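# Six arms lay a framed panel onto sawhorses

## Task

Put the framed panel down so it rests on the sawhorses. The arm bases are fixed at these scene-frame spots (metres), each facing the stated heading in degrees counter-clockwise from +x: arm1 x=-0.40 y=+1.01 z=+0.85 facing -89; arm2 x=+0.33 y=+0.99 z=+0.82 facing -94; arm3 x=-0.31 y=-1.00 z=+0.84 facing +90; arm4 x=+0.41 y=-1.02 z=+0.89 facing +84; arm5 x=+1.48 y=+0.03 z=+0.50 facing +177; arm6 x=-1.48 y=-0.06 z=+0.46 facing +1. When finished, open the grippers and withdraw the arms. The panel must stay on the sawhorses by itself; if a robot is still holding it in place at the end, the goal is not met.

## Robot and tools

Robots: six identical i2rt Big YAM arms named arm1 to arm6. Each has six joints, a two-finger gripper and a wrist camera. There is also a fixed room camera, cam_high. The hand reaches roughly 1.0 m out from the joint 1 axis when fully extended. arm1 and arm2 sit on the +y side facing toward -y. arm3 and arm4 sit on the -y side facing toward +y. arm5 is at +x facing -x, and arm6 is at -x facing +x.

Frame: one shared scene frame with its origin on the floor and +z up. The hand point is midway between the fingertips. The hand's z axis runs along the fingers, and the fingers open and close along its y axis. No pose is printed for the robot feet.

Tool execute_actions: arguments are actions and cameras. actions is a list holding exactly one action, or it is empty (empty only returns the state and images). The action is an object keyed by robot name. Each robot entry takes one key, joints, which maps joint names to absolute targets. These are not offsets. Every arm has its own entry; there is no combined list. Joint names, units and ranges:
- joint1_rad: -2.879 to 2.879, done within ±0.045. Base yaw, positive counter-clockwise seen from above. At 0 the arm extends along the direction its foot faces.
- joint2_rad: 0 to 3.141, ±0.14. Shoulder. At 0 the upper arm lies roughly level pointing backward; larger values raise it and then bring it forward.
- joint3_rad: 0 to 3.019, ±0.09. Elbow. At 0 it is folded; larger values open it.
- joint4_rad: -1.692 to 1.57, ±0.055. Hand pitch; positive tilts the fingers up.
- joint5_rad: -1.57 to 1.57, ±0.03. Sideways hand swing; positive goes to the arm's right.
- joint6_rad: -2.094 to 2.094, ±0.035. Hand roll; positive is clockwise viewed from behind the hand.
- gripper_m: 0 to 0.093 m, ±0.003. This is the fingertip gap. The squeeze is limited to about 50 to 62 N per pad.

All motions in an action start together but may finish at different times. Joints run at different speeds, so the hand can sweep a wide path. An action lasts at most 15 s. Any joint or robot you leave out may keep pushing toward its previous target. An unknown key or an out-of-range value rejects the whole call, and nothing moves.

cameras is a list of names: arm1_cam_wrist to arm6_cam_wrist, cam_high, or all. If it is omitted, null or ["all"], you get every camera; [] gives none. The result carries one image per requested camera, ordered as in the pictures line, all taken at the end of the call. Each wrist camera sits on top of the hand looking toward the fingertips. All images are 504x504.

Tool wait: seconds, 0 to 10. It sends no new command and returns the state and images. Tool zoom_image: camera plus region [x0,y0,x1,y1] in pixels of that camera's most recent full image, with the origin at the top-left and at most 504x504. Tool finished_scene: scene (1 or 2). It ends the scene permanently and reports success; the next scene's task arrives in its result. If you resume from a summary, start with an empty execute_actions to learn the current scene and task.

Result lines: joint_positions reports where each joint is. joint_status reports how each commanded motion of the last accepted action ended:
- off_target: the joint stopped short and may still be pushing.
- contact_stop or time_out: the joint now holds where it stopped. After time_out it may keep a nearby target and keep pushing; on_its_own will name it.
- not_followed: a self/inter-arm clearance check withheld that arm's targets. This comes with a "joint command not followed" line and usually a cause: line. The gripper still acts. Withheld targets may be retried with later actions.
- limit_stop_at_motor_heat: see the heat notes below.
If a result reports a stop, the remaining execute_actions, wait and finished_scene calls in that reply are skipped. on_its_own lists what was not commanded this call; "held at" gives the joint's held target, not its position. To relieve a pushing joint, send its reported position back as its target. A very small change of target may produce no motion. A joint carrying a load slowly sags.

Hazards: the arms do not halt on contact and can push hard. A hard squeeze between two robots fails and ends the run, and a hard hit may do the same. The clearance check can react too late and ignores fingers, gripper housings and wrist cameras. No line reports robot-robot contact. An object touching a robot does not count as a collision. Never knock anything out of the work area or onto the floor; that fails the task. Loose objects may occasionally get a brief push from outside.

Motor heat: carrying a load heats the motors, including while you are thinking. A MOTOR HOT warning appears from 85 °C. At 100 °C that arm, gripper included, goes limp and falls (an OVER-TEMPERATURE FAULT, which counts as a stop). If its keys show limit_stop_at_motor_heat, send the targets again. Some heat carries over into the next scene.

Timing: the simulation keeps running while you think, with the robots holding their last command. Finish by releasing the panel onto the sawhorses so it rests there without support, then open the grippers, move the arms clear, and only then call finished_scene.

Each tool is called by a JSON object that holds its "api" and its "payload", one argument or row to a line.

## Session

{"api": "execute_actions", "payload": {
  "actions": []
}}

Scene clock: 0.00 s.
arm1.joint_positions: joint1_rad=+0.082 joint2_rad=+0.572 joint3_rad=+1.358 joint4_rad=-1.333 joint5_rad=-0.283 joint6_rad=+0.328 gripper_m=+0.095
arm1.joint_status: not commanded
arm1.hand: x=-0.3364 y=+0.8000 z=+1.3909 quat_wxyz=(-0.477, -0.632, -0.591, +0.153) (m; scene frame)
arm2.joint_positions: joint1_rad=+0.062 joint2_rad=+0.652 joint3_rad=+1.456 joint4_rad=-1.172 joint5_rad=-0.219 joint6_rad=+0.172 gripper_m=+0.095
arm2.joint_status: not commanded
arm2.hand: x=+0.3704 y=+0.7361 z=+1.4187 quat_wxyz=(-0.487, -0.590, -0.573, +0.294) (m; scene frame)
arm3.joint_positions: joint1_rad=-0.404 joint2_rad=+0.590 joint3_rad=+1.380 joint4_rad=-1.206 joint5_rad=+0.137 joint6_rad=+0.451 gripper_m=+0.095
arm3.joint_status: not commanded
arm3.hand: x=-0.1919 y=-0.7822 z=+1.4018 quat_wxyz=(-0.413, +0.260, -0.800, -0.348) (m; scene frame)
arm4.joint_positions: joint1_rad=-0.339 joint2_rad=+0.525 joint3_rad=+1.448 joint4_rad=-1.280 joint5_rad=-0.029 joint6_rad=+0.356 gripper_m=+0.094
arm4.joint_status: not commanded
arm4.hand: x=+0.4856 y=-0.8535 z=+1.4878 quat_wxyz=(-0.415, +0.312, -0.758, -0.396) (m; scene frame)
arm5.joint_positions: joint1_rad=-0.182 joint2_rad=+0.606 joint3_rad=+1.378 joint4_rad=-1.410 joint5_rad=-0.046 joint6_rad=+0.295 gripper_m=+0.094
arm5.joint_status: not commanded
arm5.hand: x=+1.2541 y=+0.0775 z=+1.0232 quat_wxyz=(+0.034, +0.867, -0.221, -0.445) (m; scene frame)
arm6.joint_positions: joint1_rad=+0.026 joint2_rad=+0.649 joint3_rad=+1.449 joint4_rad=-1.487 joint5_rad=-0.184 joint6_rad=-0.382 gripper_m=+0.094
arm6.joint_status: not commanded
arm6.hand: x=-1.2600 y=-0.0104 z=+0.9972 quat_wxyz=(-0.431, +0.231, -0.872, -0.006) (m; scene frame)
pictures: arm1_cam_wrist, arm2_cam_wrist, arm3_cam_wrist, arm4_cam_wrist, arm5_cam_wrist, arm6_cam_wrist, cam_high
Images, in order (width x height): arm1_cam_wrist 504x504, arm2_cam_wrist 504x504, arm3_cam_wrist 504x504, arm4_cam_wrist 504x504, arm5_cam_wrist 504x504, arm6_cam_wrist 504x504, cam_high 504x504.

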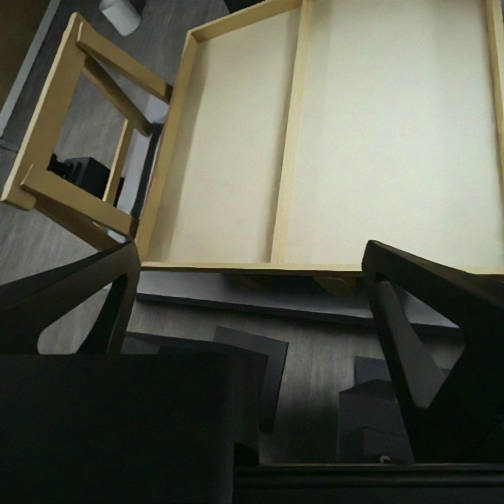

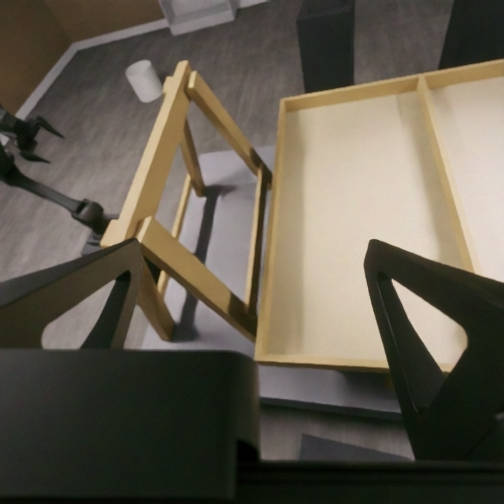

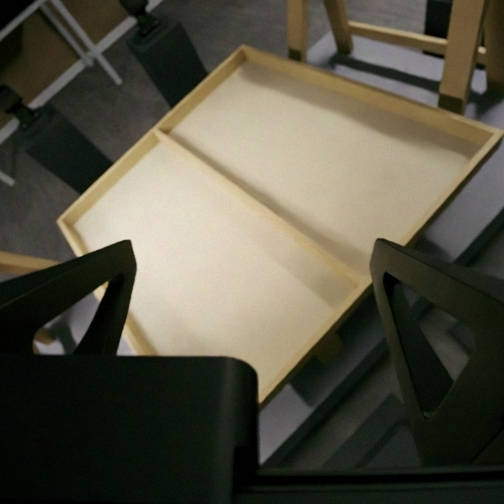

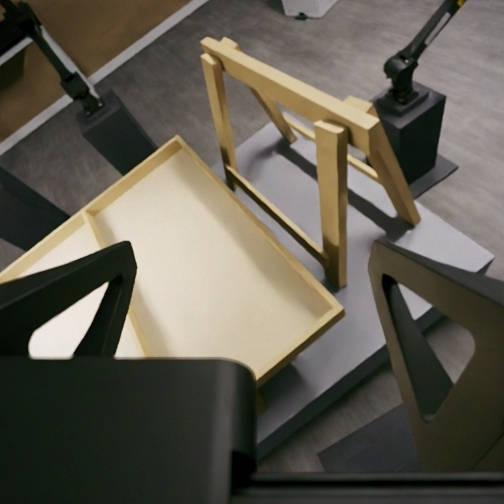

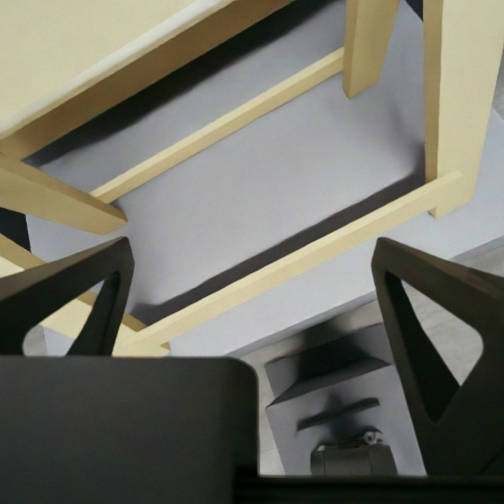

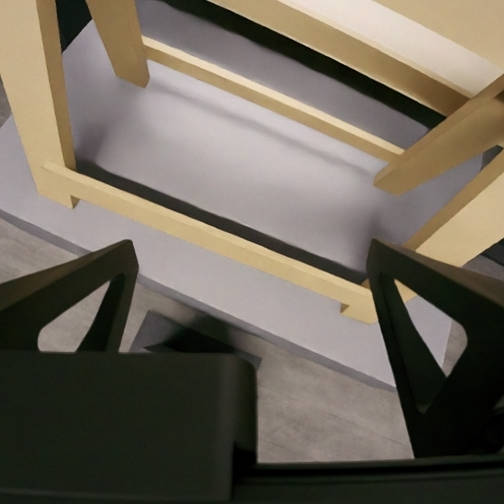

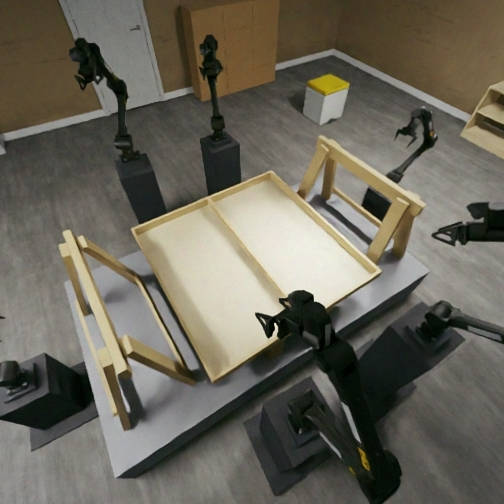

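{"api": "zoom_image", "payload": {
  "camera": "cam_high",
  "region": [40, 200, 240, 480]
}}

{"api": "zoom_image", "payload": {
  "camera": "cam_high",
  "region": [260, 120, 450, 300]
}}

Region (40, 200, 240, 480) of cam_high's 504x504 image, scaled by 1.800, with more detail than that image has; it fills the left 360 columns of this view, and the rest is white.

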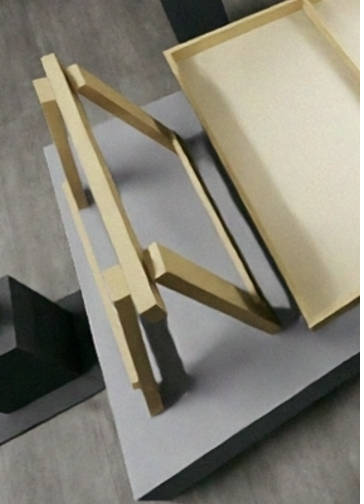

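Region (260, 120, 450, 300) of cam_high's 504x504 image, scaled by 2.653, with more detail than that image has; it fills the top 477 rows of this view, and the rest is white.

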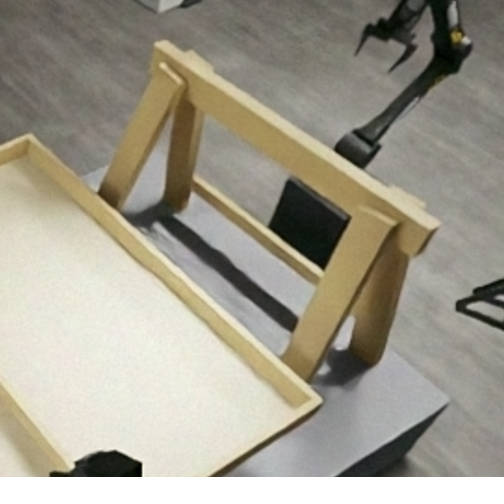

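{"api": "execute_actions", "payload": {
  "actions": [
    {"arm1":{"joints":{"joint1_rad":0.005,"joint2_rad":2.071,"joint3_rad":0.983,"joint4_rad":-0.481,"joint5_rad":0.0,"joint6_rad":-1.575}},"arm2":{"joints":{"joint1_rad":0.068,"joint2_rad":1.896,"joint3_rad":0.799,"joint4_rad":-0.473,"joint5_rad":0.0,"joint6_rad":1.522}},"arm3":{"joints":{"joint1_rad":0.013,"joint2_rad":1.935,"joint3_rad":0.805,"joint4_rad":-0.427,"joint5_rad":0.0,"joint6_rad":1.559}},"arm4":{"joints":{"joint1_rad":0.096,"joint2_rad":2.190,"joint3_rad":1.039,"joint4_rad":-0.427,"joint5_rad":0.0,"joint6_rad":1.514}},"arm5":{"joints":{"joint1_rad":0.216,"joint2_rad":1.183,"joint3_rad":0.60,"joint4_rad":-0.704,"joint5_rad":0.0,"joint6_rad":0.171}},"arm6":{"joints":{"joint1_rad":0.265,"joint2_rad":1.09,"joint3_rad":0.649,"joint4_rad":-0.864,"joint5_rad":0.0,"joint6_rad":0.29}}}
  ]
}}

Scene clock: 4.47 s.
arm1.joint_positions: joint1_rad=+0.009 joint2_rad=+2.058 joint3_rad=+0.978 joint4_rad=-0.499 joint5_rad=-0.002 joint6_rad=-1.567 gripper_m=+0.095
arm1.joint_status: all done
arm1.hand: x=-0.3851 y=+0.5738 z=+0.7014 quat_wxyz=(-0.006, +0.014, -1.000, -0.006) (m; scene frame)
arm2.joint_positions: joint1_rad=+0.062 joint2_rad=+1.884 joint3_rad=+0.793 joint4_rad=-0.483 joint5_rad=-0.002 joint6_rad=+1.512 gripper_m=+0.095
arm2.joint_status: all done
arm2.hand: x=+0.3324 y=+0.6113 z=+0.7014 quat_wxyz=(+0.002, -1.000, -0.026, -0.001) (m; scene frame)
arm3.joint_positions: joint1_rad=+0.009 joint2_rad=+1.935 joint3_rad=+0.802 joint4_rad=-0.438 joint5_rad=+0.001 joint6_rad=+1.548 gripper_m=+0.095
arm3.joint_status: all done
arm3.hand: x=-0.3142 y=-0.6203 z=+0.6981 quat_wxyz=(+0.003, +0.016, -1.000, +0.008) (m; scene frame)
arm4.joint_positions: joint1_rad=+0.099 joint2_rad=+2.198 joint3_rad=+1.039 joint4_rad=-0.434 joint5_rad=+0.001 joint6_rad=+1.505 gripper_m=+0.094
arm4.joint_status: all done
arm4.hand: x=+0.4131 y=-0.5717 z=+0.6942 quat_wxyz=(+0.001, +0.026, -1.000, +0.006) (m; scene frame)
arm5.joint_positions: joint1_rad=+0.218 joint2_rad=+1.192 joint3_rad=+0.609 joint4_rad=-0.719 joint5_rad=+0.000 joint6_rad=+0.184 gripper_m=+0.095
arm5.joint_status: all done
arm5.hand: x=+1.1503 y=-0.0207 z=+0.5602 quat_wxyz=(+0.023, +0.992, -0.007, -0.128) (m; scene frame)
arm6.joint_positions: joint1_rad=+0.263 joint2_rad=+1.112 joint3_rad=+0.648 joint4_rad=-0.883 joint5_rad=-0.003 joint6_rad=+0.280 gripper_m=+0.094
arm6.joint_status: all done
arm6.hand: x=-1.1756 y=+0.0304 z=+0.5527 quat_wxyz=(-0.106, +0.001, -0.994, -0.027) (m; scene frame)
pictures: arm1_cam_wrist, arm2_cam_wrist, arm3_cam_wrist, arm4_cam_wrist, arm5_cam_wrist, arm6_cam_wrist, cam_high
Images, in order (width x height): arm1_cam_wrist 504x504, arm2_cam_wrist 504x504, arm3_cam_wrist 504x504, arm4_cam_wrist 504x504, arm5_cam_wrist 504x504, arm6_cam_wrist 504x504, cam_high 504x504.

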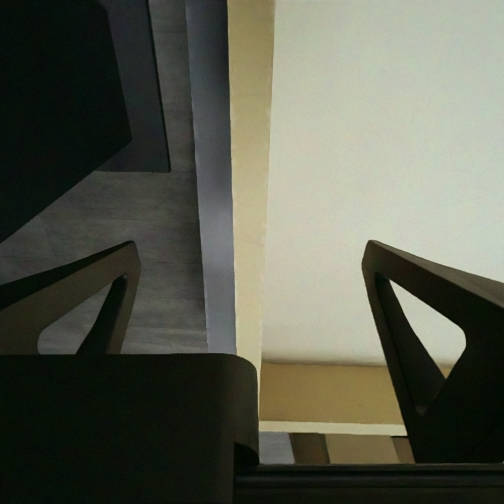

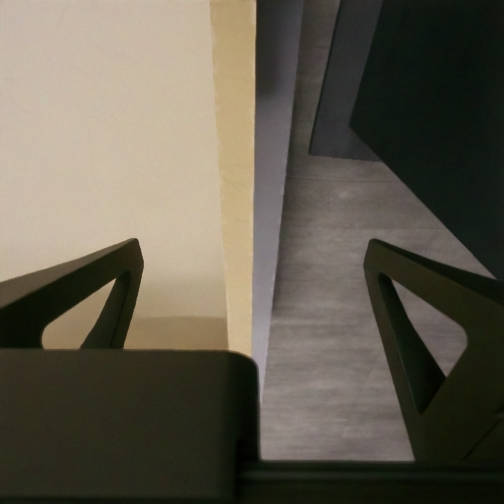

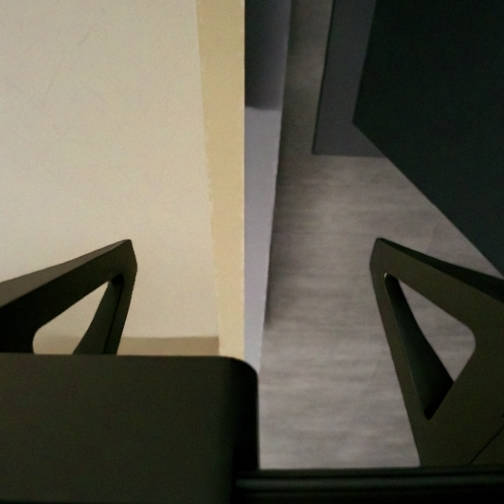

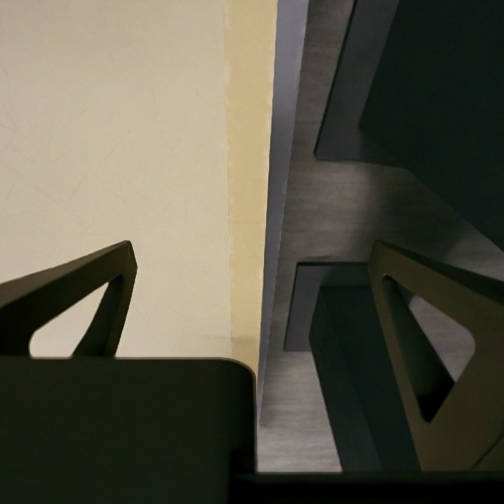

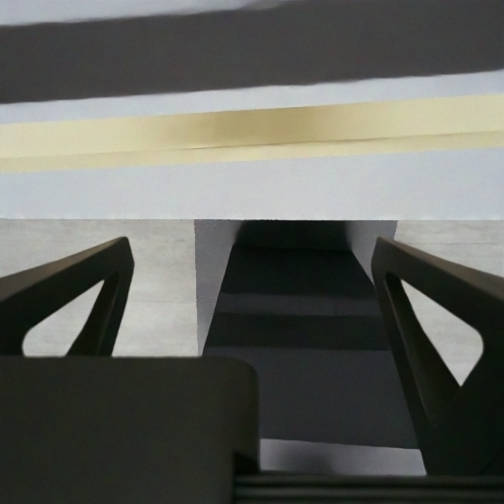

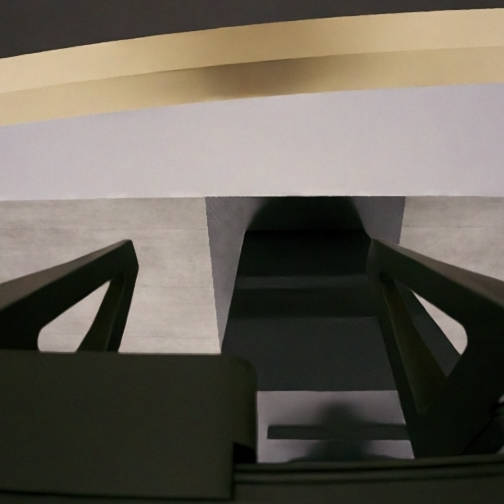

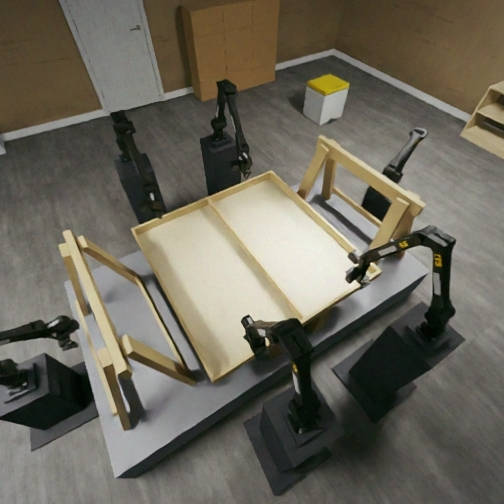

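{"api": "zoom_image", "payload": {
  "camera": "arm1_cam_wrist",
  "region": [200, 100, 300, 260]
}}

{"api": "zoom_image", "payload": {
  "camera": "arm3_cam_wrist",
  "region": [180, 100, 280, 260]
}}

{"api": "zoom_image", "payload": {
  "camera": "arm4_cam_wrist",
  "region": [200, 100, 300, 260]
}}

{"api": "zoom_image", "payload": {
  "camera": "arm2_cam_wrist",
  "region": [190, 100, 290, 260]
}}

Region (200, 100, 300, 260) of arm1_cam_wrist's 504x504 image, scaled by 3.150, with more detail than that image has; it fills the left 315 columns of this view, and the rest is white.

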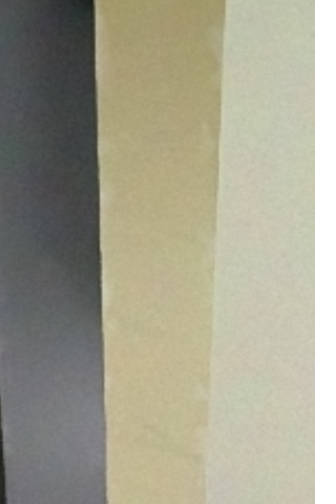

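Region (180, 100, 280, 260) of arm3_cam_wrist's 504x504 image, scaled by 3.150, with more detail than that image has; it fills the left 315 columns of this view, and the rest is white.

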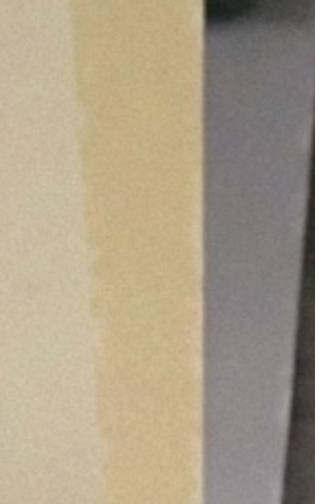

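Region (200, 100, 300, 260) of arm4_cam_wrist's 504x504 image, scaled by 3.150, with more detail than that image has; it fills the left 315 columns of this view, and the rest is white.

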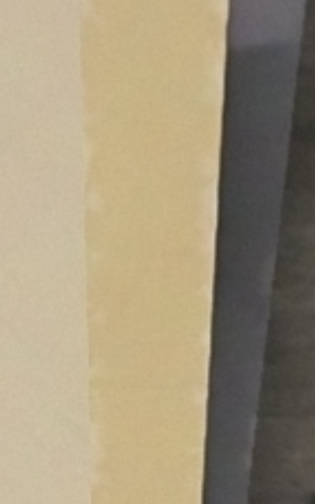

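Region (190, 100, 290, 260) of arm2_cam_wrist's 504x504 image, scaled by 3.150, with more detail than that image has; it fills the left 315 columns of this view, and the rest is white.

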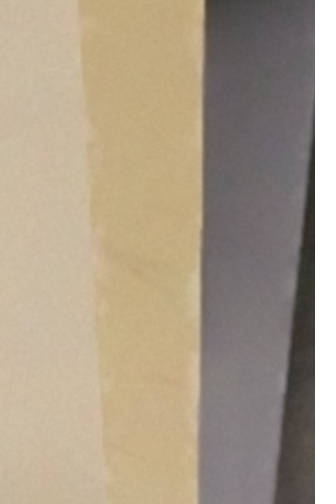

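{"api": "zoom_image", "payload": {
  "camera": "arm5_cam_wrist",
  "region": [0, 80, 504, 250]
}}

{"api": "zoom_image", "payload": {
  "camera": "arm6_cam_wrist",
  "region": [0, 0, 504, 250]
}}

Region (0, 80, 504, 250) of arm5_cam_wrist's 504x504 image, scaled by 1.000; it fills the top 170 rows of this view, and the rest is white.

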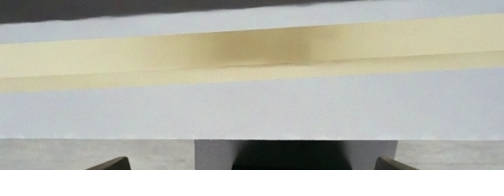

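Region (0, 0, 504, 250) of arm6_cam_wrist's 504x504 image, scaled by 1.000; it fills the top 250 rows of this view, and the rest is white.

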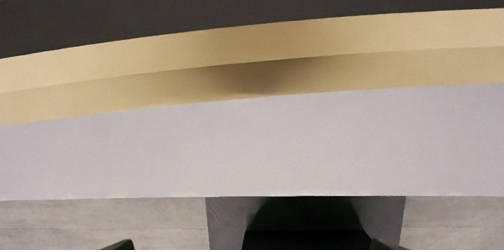

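{"api": "execute_actions", "payload": {
  "actions": [
    {"arm1":{"joints":{"joint2_rad":2.322,"joint3_rad":1.043,"joint4_rad":-0.278,"gripper_m":0.065}},"arm2":{"joints":{"joint2_rad":2.188,"joint3_rad":0.872,"joint4_rad":-0.245,"gripper_m":0.065}},"arm3":{"joints":{"joint2_rad":2.222,"joint3_rad":0.893,"joint4_rad":-0.21,"gripper_m":0.065}},"arm4":{"joints":{"joint2_rad":2.430,"joint3_rad":1.133,"joint4_rad":-0.262,"gripper_m":0.065}},"arm5":{"joints":{"joint1_rad":0.193,"joint2_rad":1.521,"joint3_rad":0.422,"joint4_rad":-0.29,"joint6_rad":0.097}},"arm6":{"joints":{"joint1_rad":0.248,"joint2_rad":1.446,"joint3_rad":0.523,"joint4_rad":-0.47,"joint6_rad":0.195}}}
  ]
}}

Scene clock: 11.73 s.
arm1.joint_positions: joint1_rad=+0.009 joint2_rad=+2.202 joint3_rad=+1.048 joint4_rad=-0.328 joint5_rad=-0.002 joint6_rad=-1.568 gripper_m=+0.065
arm1.joint_status: all done
arm1.hand: x=-0.3834 y=+0.5345 z=+0.6528 quat_wxyz=(-0.007, +0.015, -0.999, +0.043) (m; scene frame)
arm2.joint_positions: joint1_rad=+0.062 joint2_rad=+2.072 joint3_rad=+0.874 joint4_rad=-0.289 joint5_rad=-0.002 joint6_rad=+1.514 gripper_m=+0.065
arm2.joint_status: all done
arm2.hand: x=+0.3321 y=+0.5673 z=+0.6452 quat_wxyz=(-0.041, -0.999, -0.025, +0.000) (m; scene frame)
arm3.joint_positions: joint1_rad=+0.009 joint2_rad=+2.123 joint3_rad=+0.898 joint4_rad=-0.245 joint5_rad=+0.000 joint6_rad=+1.550 gripper_m=+0.065
arm3.joint_status: all done
arm3.hand: x=-0.3150 y=-0.5705 z=+0.6425 quat_wxyz=(+0.002, +0.015, -0.999, -0.043) (m; scene frame)
arm4.joint_positions: joint1_rad=+0.099 joint2_rad=+2.313 joint3_rad=+1.124 joint4_rad=-0.306 joint5_rad=-0.001 joint6_rad=+1.507 gripper_m=+0.065
arm4.joint_status: all done
arm4.hand: x=+0.4135 y=-0.5293 z=+0.6571 quat_wxyz=(-0.001, +0.025, -0.999, -0.042) (m; scene frame)
arm5.joint_positions: joint1_rad=+0.198 joint2_rad=+1.517 joint3_rad=+0.416 joint4_rad=-0.304 joint5_rad=+0.000 joint6_rad=+0.111 gripper_m=+0.095
arm5.joint_status: all done
arm5.hand: x=+1.1963 y=-0.0072 z=+0.4296 quat_wxyz=(+0.011, +0.997, +0.020, -0.078) (m; scene frame)
arm6.joint_positions: joint1_rad=+0.255 joint2_rad=+1.442 joint3_rad=+0.520 joint4_rad=-0.488 joint5_rad=-0.002 joint6_rad=+0.205 gripper_m=+0.094
arm6.joint_status: all done
arm6.hand: x=-1.1756 y=+0.0264 z=+0.4310 quat_wxyz=(-0.076, +0.034, -0.996, -0.015) (m; scene frame)
pictures: arm1_cam_wrist, arm2_cam_wrist, arm3_cam_wrist, arm4_cam_wrist, arm5_cam_wrist, arm6_cam_wrist, cam_high
Images, in order (width x height): arm1_cam_wrist 504x504, arm2_cam_wrist 504x504, arm3_cam_wrist 504x504, arm4_cam_wrist 504x504, arm5_cam_wrist 504x504, arm6_cam_wrist 504x504, cam_high 504x504.

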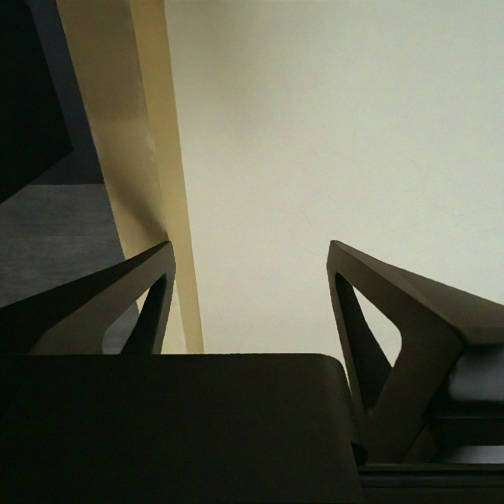

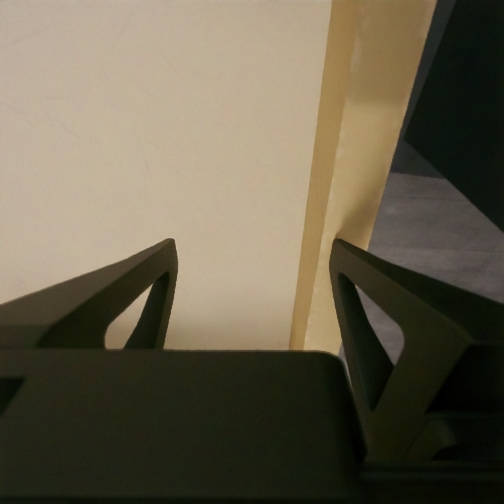

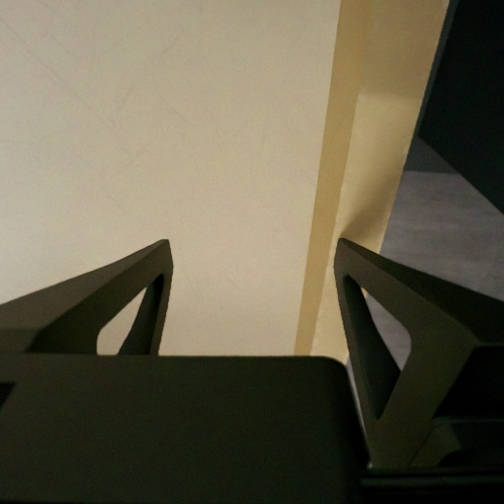

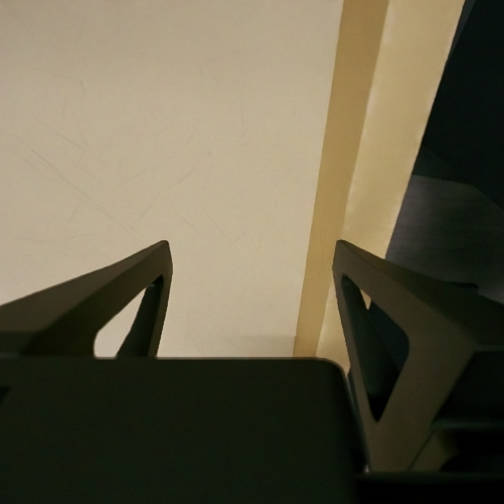

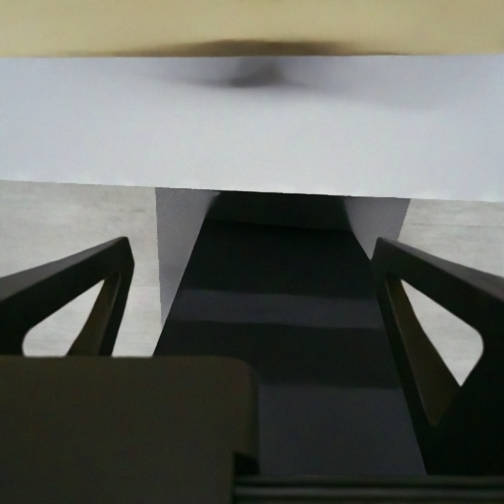

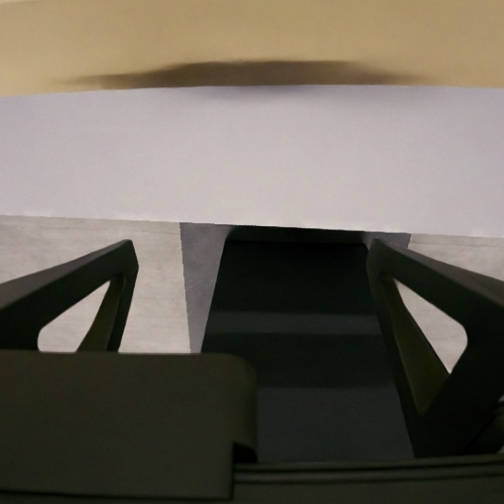

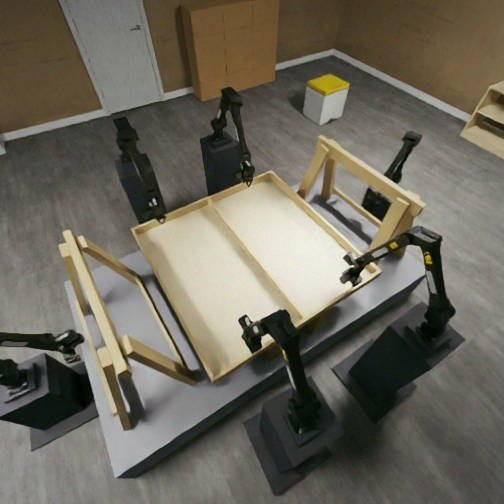

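{"api": "execute_actions", "payload": {
  "actions": [
    {"arm1":{"joints":{"joint2_rad":2.12,"joint3_rad":0.985,"joint4_rad":-0.44,"gripper_m":0.093}},"arm2":{"joints":{"joint2_rad":1.97,"joint3_rad":0.827,"joint4_rad":-0.43,"gripper_m":0.093}},"arm3":{"joints":{"joint2_rad":2.015,"joint3_rad":0.842,"joint4_rad":-0.39,"gripper_m":0.093}},"arm4":{"joints":{"joint2_rad":2.245,"joint3_rad":1.06,"joint4_rad":-0.40,"gripper_m":0.093}}}
  ],
  "cameras": ["arm1_cam_wrist","arm2_cam_wrist","arm3_cam_wrist","arm4_cam_wrist"]
}}

Scene clock: 13.63 s.
arm1.joint_positions: joint1_rad=+0.009 joint2_rad=+2.131 joint3_rad=+0.972 joint4_rad=-0.427 joint5_rad=-0.002 joint6_rad=-1.568 gripper_m=+0.093
arm1.joint_status: all done
arm1.hand: x=-0.3851 y=+0.5817 z=+0.6700 quat_wxyz=(-0.006, +0.015, -1.000, -0.010) (m; scene frame)
arm2.joint_positions: joint1_rad=+0.062 joint2_rad=+1.976 joint3_rad=+0.819 joint4_rad=-0.423 joint5_rad=-0.002 joint6_rad=+1.516 gripper_m=+0.093
arm2.joint_status: all done
arm2.hand: x=+0.3325 y=+0.6054 z=+0.6723 quat_wxyz=(+0.005, -1.000, -0.025, -0.001) (m; scene frame)
arm3.joint_positions: joint1_rad=+0.009 joint2_rad=+2.013 joint3_rad=+0.831 joint4_rad=-0.381 joint5_rad=+0.000 joint6_rad=+1.551 gripper_m=+0.093
arm3.joint_status: all done
arm3.hand: x=-0.3145 y=-0.6105 z=+0.6741 quat_wxyz=(+0.003, +0.015, -1.000, +0.004) (m; scene frame)
arm4.joint_positions: joint1_rad=+0.099 joint2_rad=+2.255 joint3_rad=+1.052 joint4_rad=-0.397 joint5_rad=-0.002 joint6_rad=+1.508 gripper_m=+0.093
arm4.joint_status: all done
arm4.hand: x=+0.4126 y=-0.5738 z=+0.6716 quat_wxyz=(+0.002, +0.024, -1.000, +0.010) (m; scene frame)
arm5.joint_positions: joint1_rad=+0.198 joint2_rad=+1.517 joint3_rad=+0.416 joint4_rad=-0.304 joint5_rad=+0.000 joint6_rad=+0.110 gripper_m=+0.095
arm5.joint_status: not commanded
arm5.hand: x=+1.1963 y=-0.0072 z=+0.4296 quat_wxyz=(+0.011, +0.997, +0.020, -0.078) (m; scene frame)
arm6.joint_positions: joint1_rad=+0.255 joint2_rad=+1.442 joint3_rad=+0.520 joint4_rad=-0.488 joint5_rad=-0.002 joint6_rad=+0.205 gripper_m=+0.094
arm6.joint_status: not commanded
arm6.hand: x=-1.1756 y=+0.0264 z=+0.4310 quat_wxyz=(-0.076, +0.034, -0.996, -0.015) (m; scene frame)
pictures: arm1_cam_wrist, arm2_cam_wrist, arm3_cam_wrist, arm4_cam_wrist
Images, in order (width x height): arm1_cam_wrist 504x504, arm2_cam_wrist 504x504, arm3_cam_wrist 504x504, arm4_cam_wrist 504x504.

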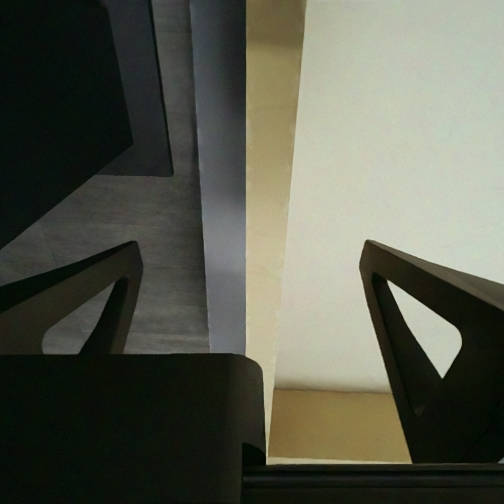

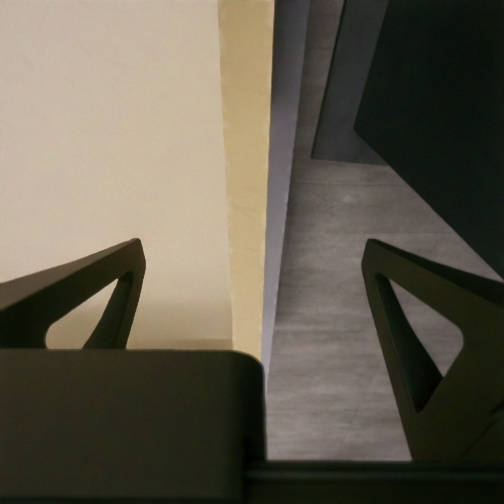

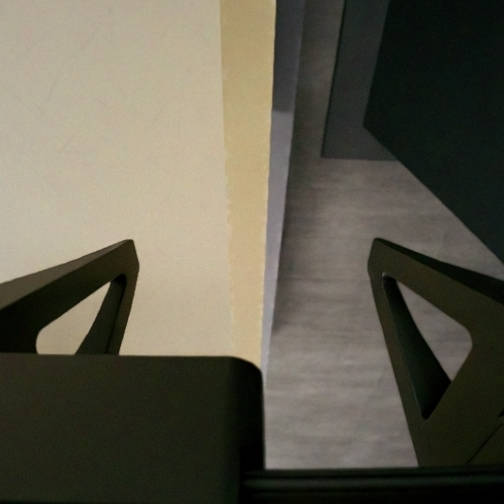

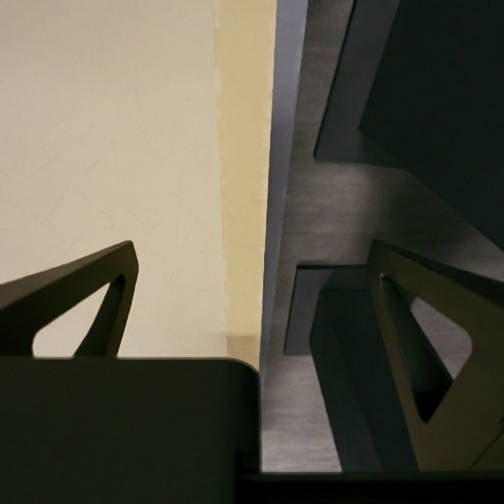

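{"api": "execute_actions", "payload": {
  "actions": [
    {"arm1":{"joints":{"joint2_rad":2.322,"joint3_rad":1.018,"joint4_rad":-0.330}},"arm2":{"joints":{"joint2_rad":2.188,"joint3_rad":0.853,"joint4_rad":-0.307}},"arm3":{"joints":{"joint2_rad":2.222,"joint3_rad":0.871,"joint4_rad":-0.270}},"arm4":{"joints":{"joint2_rad":2.430,"joint3_rad":1.105,"joint4_rad":-0.309}},"arm5":{"joints":{"joint1_rad":0.181,"joint2_rad":1.6175,"joint3_rad":0.501,"joint4_rad":-0.172,"joint6_rad":0.085}},"arm6":{"joints":{"joint1_rad":0.227,"joint2_rad":1.543,"joint3_rad":0.596,"joint4_rad":-0.359,"joint6_rad":0.17}}}
  ],
  "cameras": ["arm1_cam_wrist","arm2_cam_wrist","arm3_cam_wrist","arm4_cam_wrist","arm5_cam_wrist","arm6_cam_wrist"]
}}

Scene clock: 16.07 s.
arm1.joint_positions: joint1_rad=+0.009 joint2_rad=+2.317 joint3_rad=+1.011 joint4_rad=-0.343 joint5_rad=-0.002 joint6_rad=-1.568 gripper_m=+0.093
arm1.joint_status: all done
arm1.hand: x=-0.3851 y=+0.6017 z=+0.5998 quat_wxyz=(-0.005, +0.015, -0.999, -0.041) (m; scene frame)
arm2.joint_positions: joint1_rad=+0.062 joint2_rad=+2.188 joint3_rad=+0.848 joint4_rad=-0.314 joint5_rad=-0.002 joint6_rad=+1.516 gripper_m=+0.093
arm2.joint_status: all done
arm2.hand: x=+0.3326 y=+0.6271 z=+0.5993 quat_wxyz=(+0.042, -0.999, -0.024, -0.002) (m; scene frame)
arm3.joint_positions: joint1_rad=+0.009 joint2_rad=+2.232 joint3_rad=+0.868 joint4_rad=-0.279 joint5_rad=+0.000 joint6_rad=+1.551 gripper_m=+0.093
arm3.joint_status: all done
arm3.hand: x=-0.3147 y=-0.6352 z=+0.5986 quat_wxyz=(+0.003, +0.015, -0.999, +0.044) (m; scene frame)
arm4.joint_positions: joint1_rad=+0.099 joint2_rad=+2.443 joint3_rad=+1.103 joint4_rad=-0.313 joint5_rad=-0.002 joint6_rad=+1.508 gripper_m=+0.093
arm4.joint_status: all done
arm4.hand: x=+0.4122 y=-0.5950 z=+0.5976 quat_wxyz=(+0.003, +0.024, -0.999, +0.037) (m; scene frame)
arm5.joint_positions: joint1_rad=+0.188 joint2_rad=+1.606 joint3_rad=+0.482 joint4_rad=-0.184 joint5_rad=+0.000 joint6_rad=+0.098 gripper_m=+0.095
arm5.joint_status: all done
arm5.hand: x=+1.1469 y=-0.0112 z=+0.4248 quat_wxyz=(+0.015, +0.992, +0.021, -0.126) (m; scene frame)
arm6.joint_positions: joint1_rad=+0.232 joint2_rad=+1.535 joint3_rad=+0.563 joint4_rad=-0.377 joint5_rad=-0.002 joint6_rad=+0.180 gripper_m=+0.094
arm6.joint_status: all done
arm6.hand: x=-1.1403 y=+0.0278 z=+0.4190 quat_wxyz=(-0.106, +0.035, -0.994, -0.019) (m; scene frame)
pictures: arm1_cam_wrist, arm2_cam_wrist, arm3_cam_wrist, arm4_cam_wrist, arm5_cam_wrist, arm6_cam_wrist
Images, in order (width x height): arm1_cam_wrist 504x504, arm2_cam_wrist 504x504, arm3_cam_wrist 504x504, arm4_cam_wrist 504x504, arm5_cam_wrist 504x504, arm6_cam_wrist 504x504.

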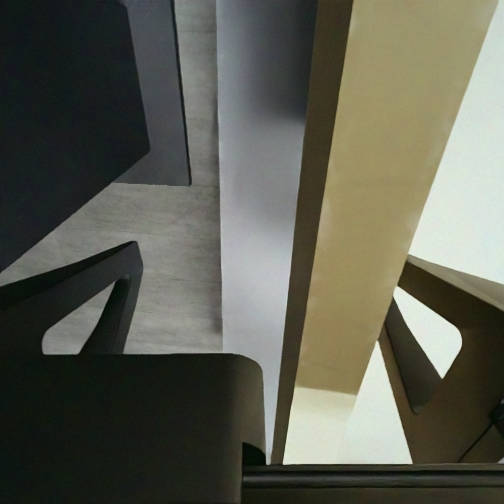

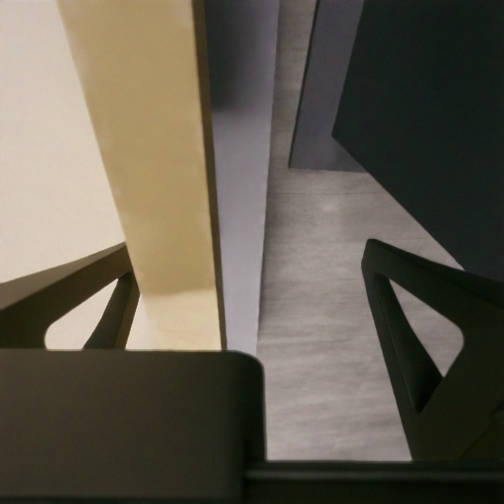

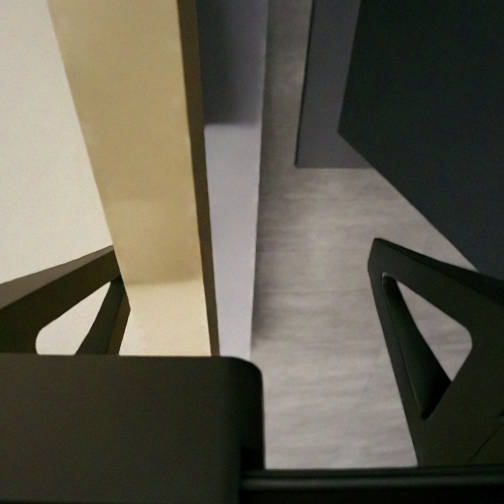

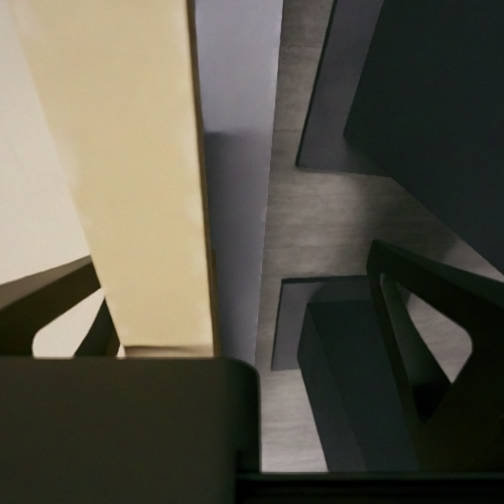

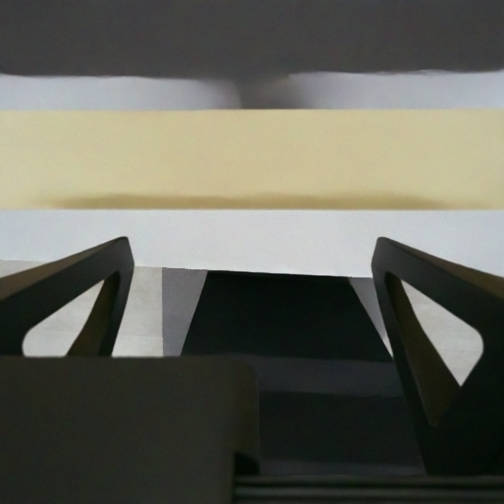

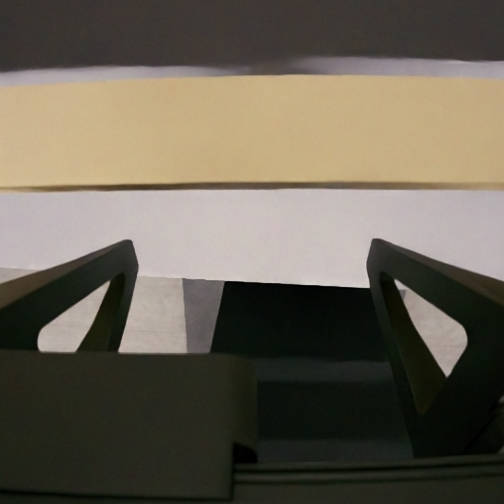

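{"api": "execute_actions", "payload": {
  "actions": [
    {"arm1":{"joints":{"joint3_rad":1.039,"joint4_rad":-0.271,"gripper_m":0.0}},"arm2":{"joints":{"joint3_rad":0.866,"joint4_rad":-0.234,"gripper_m":0.0}},"arm3":{"joints":{"joint3_rad":0.891,"joint4_rad":-0.201,"gripper_m":0.0}},"arm4":{"joints":{"joint3_rad":1.127,"joint4_rad":-0.251,"gripper_m":0.0}},"arm5":{"joints":{"joint1_rad":0.166,"joint2_rad":1.677,"joint3_rad":0.76,"joint4_rad":-0.13,"joint6_rad":0.07}},"arm6":{"joints":{"joint1_rad":0.20,"joint2_rad":1.615,"joint3_rad":0.83,"joint4_rad":-0.31,"joint6_rad":0.14}}}
  ],
  "cameras": ["cam_high","arm5_cam_wrist","arm6_cam_wrist"]
}}

Scene clock: 19.37 s.
arm1.joint_positions: joint1_rad=+0.009 joint2_rad=+2.317 joint3_rad=+1.032 joint4_rad=-0.287 joint5_rad=-0.002 joint6_rad=-1.565 gripper_m=+0.019
arm1.joint_status: gripper_m off_target (ended at +0.019, target +0.000); the others done
arm1.hand: x=-0.3842 y=+0.5746 z=+0.6012 quat_wxyz=(-0.006, +0.014, -1.000, -0.002) (m; scene frame)
arm2.joint_positions: joint1_rad=+0.062 joint2_rad=+2.188 joint3_rad=+0.859 joint4_rad=-0.245 joint5_rad=-0.002 joint6_rad=+1.516 gripper_m=+0.019
arm2.joint_status: gripper_m off_target (ended at +0.019, target +0.000); the others done
arm2.hand: x=+0.3324 y=+0.6033 z=+0.5994 quat_wxyz=(+0.002, -1.000, -0.024, -0.001) (m; scene frame)
arm3.joint_positions: joint1_rad=+0.009 joint2_rad=+2.230 joint3_rad=+0.884 joint4_rad=-0.213 joint5_rad=+0.001 joint6_rad=+1.557 gripper_m=+0.018
arm3.joint_status: gripper_m off_target (ended at +0.018, target +0.000); the others done
arm3.hand: x=-0.3149 y=-0.6086 z=+0.5995 quat_wxyz=(+0.002, +0.011, -1.000, +0.002) (m; scene frame)
arm4.joint_positions: joint1_rad=+0.098 joint2_rad=+2.442 joint3_rad=+1.120 joint4_rad=-0.254 joint5_rad=-0.004 joint6_rad=+1.520 gripper_m=+0.018
arm4.joint_status: gripper_m off_target (ended at +0.018, target +0.000); the others done
arm4.hand: x=+0.4127 y=-0.5693 z=+0.5991 quat_wxyz=(+0.003, +0.018, -1.000, -0.002) (m; scene frame)
arm5.joint_positions: joint1_rad=+0.173 joint2_rad=+1.683 joint3_rad=+0.550 joint4_rad=-0.223 joint5_rad=-0.002 joint6_rad=+0.083 gripper_m=+0.095
arm5.joint_status: joint3_rad time_out (moved +0.067 of +0.278); joint4_rad time_out (moved -0.039 of +0.054); the others done
arm5.on_its_own: joint3_rad reads +0.550 and still pushes toward +0.662 since a time_out (your +0.760 is given up); joint4_rad reads -0.223 and still pushes toward -0.130 since a time_out
arm5.hand: x=+1.1327 y=-0.0087 z=+0.4128 quat_wxyz=(+0.012, +0.994, +0.022, -0.102) (m; scene frame)
arm6.joint_positions: joint1_rad=+0.209 joint2_rad=+1.617 joint3_rad=+0.637 joint4_rad=-0.393 joint5_rad=-0.008 joint6_rad=+0.155 gripper_m=+0.094
arm6.joint_status: joint3_rad time_out (moved +0.073 of +0.267); joint4_rad time_out (moved -0.016 of +0.067); the others done
arm6.on_its_own: joint3_rad reads +0.637 and still pushes toward +0.749 since a time_out; joint4_rad reads -0.393 and still pushes toward -0.310 since a time_out
arm6.hand: x=-1.1166 y=+0.0260 z=+0.4103 quat_wxyz=(-0.095, +0.036, -0.995, -0.017) (m; scene frame)
pictures: arm5_cam_wrist, arm6_cam_wrist, cam_high
Images, in order (width x height): arm5_cam_wrist 504x504, arm6_cam_wrist 504x504, cam_high 504x504.

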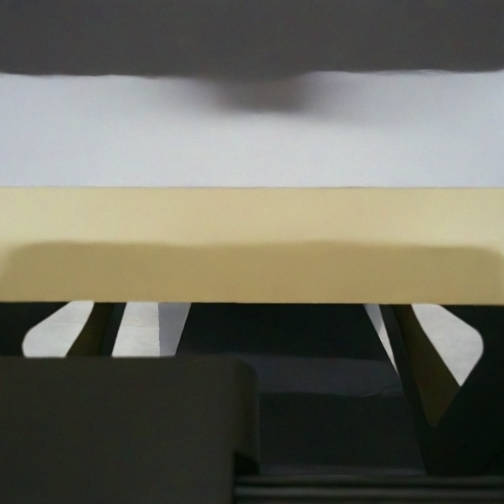

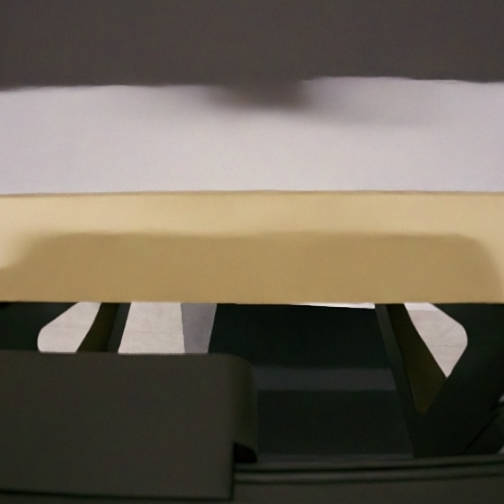

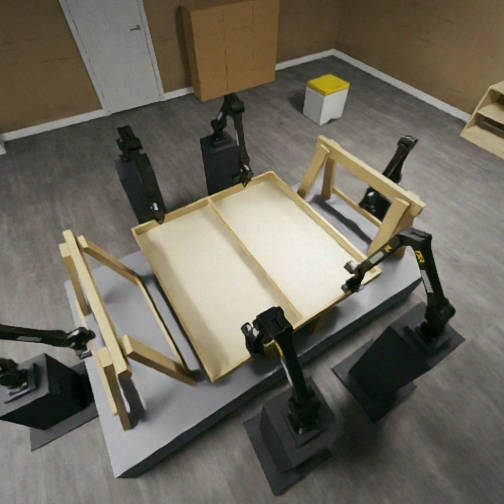

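{"api": "execute_actions", "payload": {
  "actions": [
    {"arm1":{"joints":{"joint2_rad":1.848,"joint3_rad":0.978,"joint4_rad":-0.615}},"arm2":{"joints":{"joint2_rad":1.675,"joint3_rad":0.836,"joint4_rad":-0.645}},"arm3":{"joints":{"joint2_rad":1.717,"joint3_rad":0.838,"joint4_rad":-0.596}},"arm4":{"joints":{"joint2_rad":1.975,"joint3_rad":1.020,"joint4_rad":-0.549}},"arm5":{"joints":{"joint1_rad":0.16,"joint2_rad":1.64,"joint3_rad":0.85,"joint4_rad":-0.21,"joint6_rad":0.065}},"arm6":{"joints":{"joint1_rad":0.19,"joint2_rad":1.585,"joint3_rad":0.91,"joint4_rad":-0.38,"joint6_rad":0.135}}}
  ],
  "cameras": ["cam_high","arm5_cam_wrist","arm6_cam_wrist"]
}}

Scene clock: 22.63 s.
arm1.joint_positions: joint1_rad=+0.009 joint2_rad=+1.914 joint3_rad=+0.951 joint4_rad=-0.597 joint5_rad=-0.004 joint6_rad=-1.565 gripper_m=+0.019
arm1.joint_status: all done
arm1.hand: x=-0.3854 y=+0.5766 z=+0.7558 quat_wxyz=(-0.007, +0.014, -1.000, +0.004) (m; scene frame)
arm2.joint_positions: joint1_rad=+0.062 joint2_rad=+1.752 joint3_rad=+0.818 joint4_rad=-0.626 joint5_rad=+0.004 joint6_rad=+1.516 gripper_m=+0.019
arm2.joint_status: all done
arm2.hand: x=+0.3315 y=+0.6035 z=+0.7539 quat_wxyz=(-0.005, -1.000, -0.024, +0.002) (m; scene frame)
arm3.joint_positions: joint1_rad=+0.009 joint2_rad=+1.793 joint3_rad=+0.826 joint4_rad=-0.571 joint5_rad=+0.003 joint6_rad=+1.560 gripper_m=+0.018
arm3.joint_status: all done
arm3.hand: x=-0.3137 y=-0.6048 z=+0.7544 quat_wxyz=(+0.002, +0.010, -1.000, -0.009) (m; scene frame)
arm4.joint_positions: joint1_rad=+0.097 joint2_rad=+2.037 joint3_rad=+1.003 joint4_rad=-0.532 joint5_rad=-0.001 joint6_rad=+1.519 gripper_m=+0.018
arm4.joint_status: all done
arm4.hand: x=+0.4137 y=-0.5697 z=+0.7568 quat_wxyz=(+0.001, +0.018, -1.000, -0.007) (m; scene frame)
arm5.joint_positions: joint1_rad=+0.170 joint2_rad=+1.683 joint3_rad=+0.670 joint4_rad=-0.314 joint5_rad=-0.005 joint6_rad=+0.105 gripper_m=+0.095
arm5.joint_status: joint3_rad time_out (moved +0.120 of +0.300); joint4_rad time_out (moved -0.091 of +0.013); joint6_rad time_out (moved +0.022 of -0.018); the others done
arm5.on_its_own: joint3_rad reads +0.670 and still pushes toward +0.782 since a time_out; joint4_rad reads -0.314 and still pushes toward -0.210 since a time_out; joint6_rad reads +0.105 and still pushes toward +0.065 since a time_out
arm5.hand: x=+1.0855 y=-0.0136 z=+0.4359 quat_wxyz=(+0.016, +0.993, +0.009, -0.116) (m; scene frame)
arm6.joint_positions: joint1_rad=+0.206 joint2_rad=+1.617 joint3_rad=+0.743 joint4_rad=-0.469 joint5_rad=-0.010 joint6_rad=+0.152 gripper_m=+0.094
arm6.joint_status: joint3_rad time_out (moved +0.106 of +0.273); joint4_rad time_out (moved -0.076 of +0.013); the others done
arm6.on_its_own: joint3_rad reads +0.743 and still pushes toward +0.855 since a time_out; joint4_rad reads -0.469 and still pushes toward -0.380 since a time_out
arm6.hand: x=-1.0778 y=+0.0345 z=+0.4360 quat_wxyz=(-0.109, +0.036, -0.993, -0.020) (m; scene frame)
pictures: arm5_cam_wrist, arm6_cam_wrist, cam_high
Images, in order (width x height): arm5_cam_wrist 504x504, arm6_cam_wrist 504x504, cam_high 504x504.

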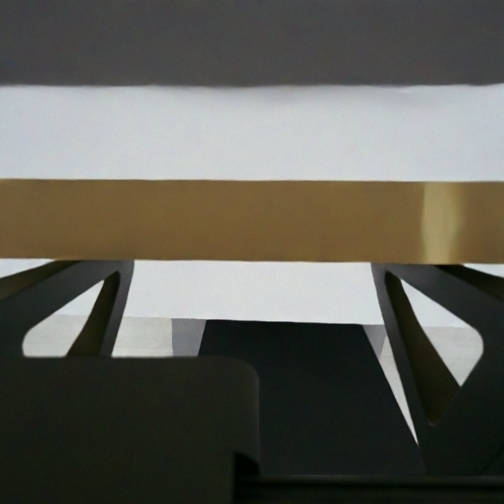

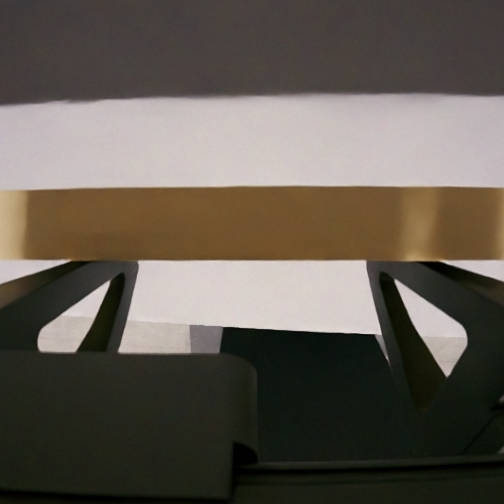

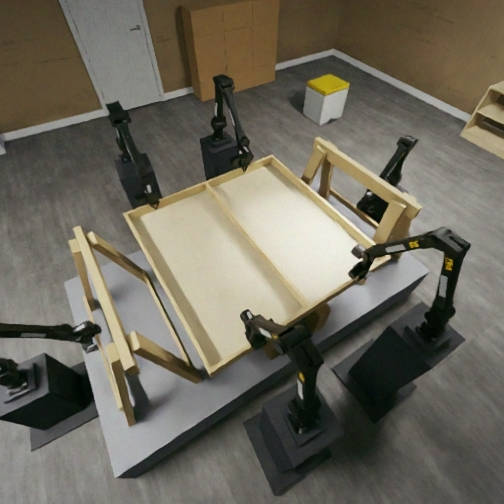

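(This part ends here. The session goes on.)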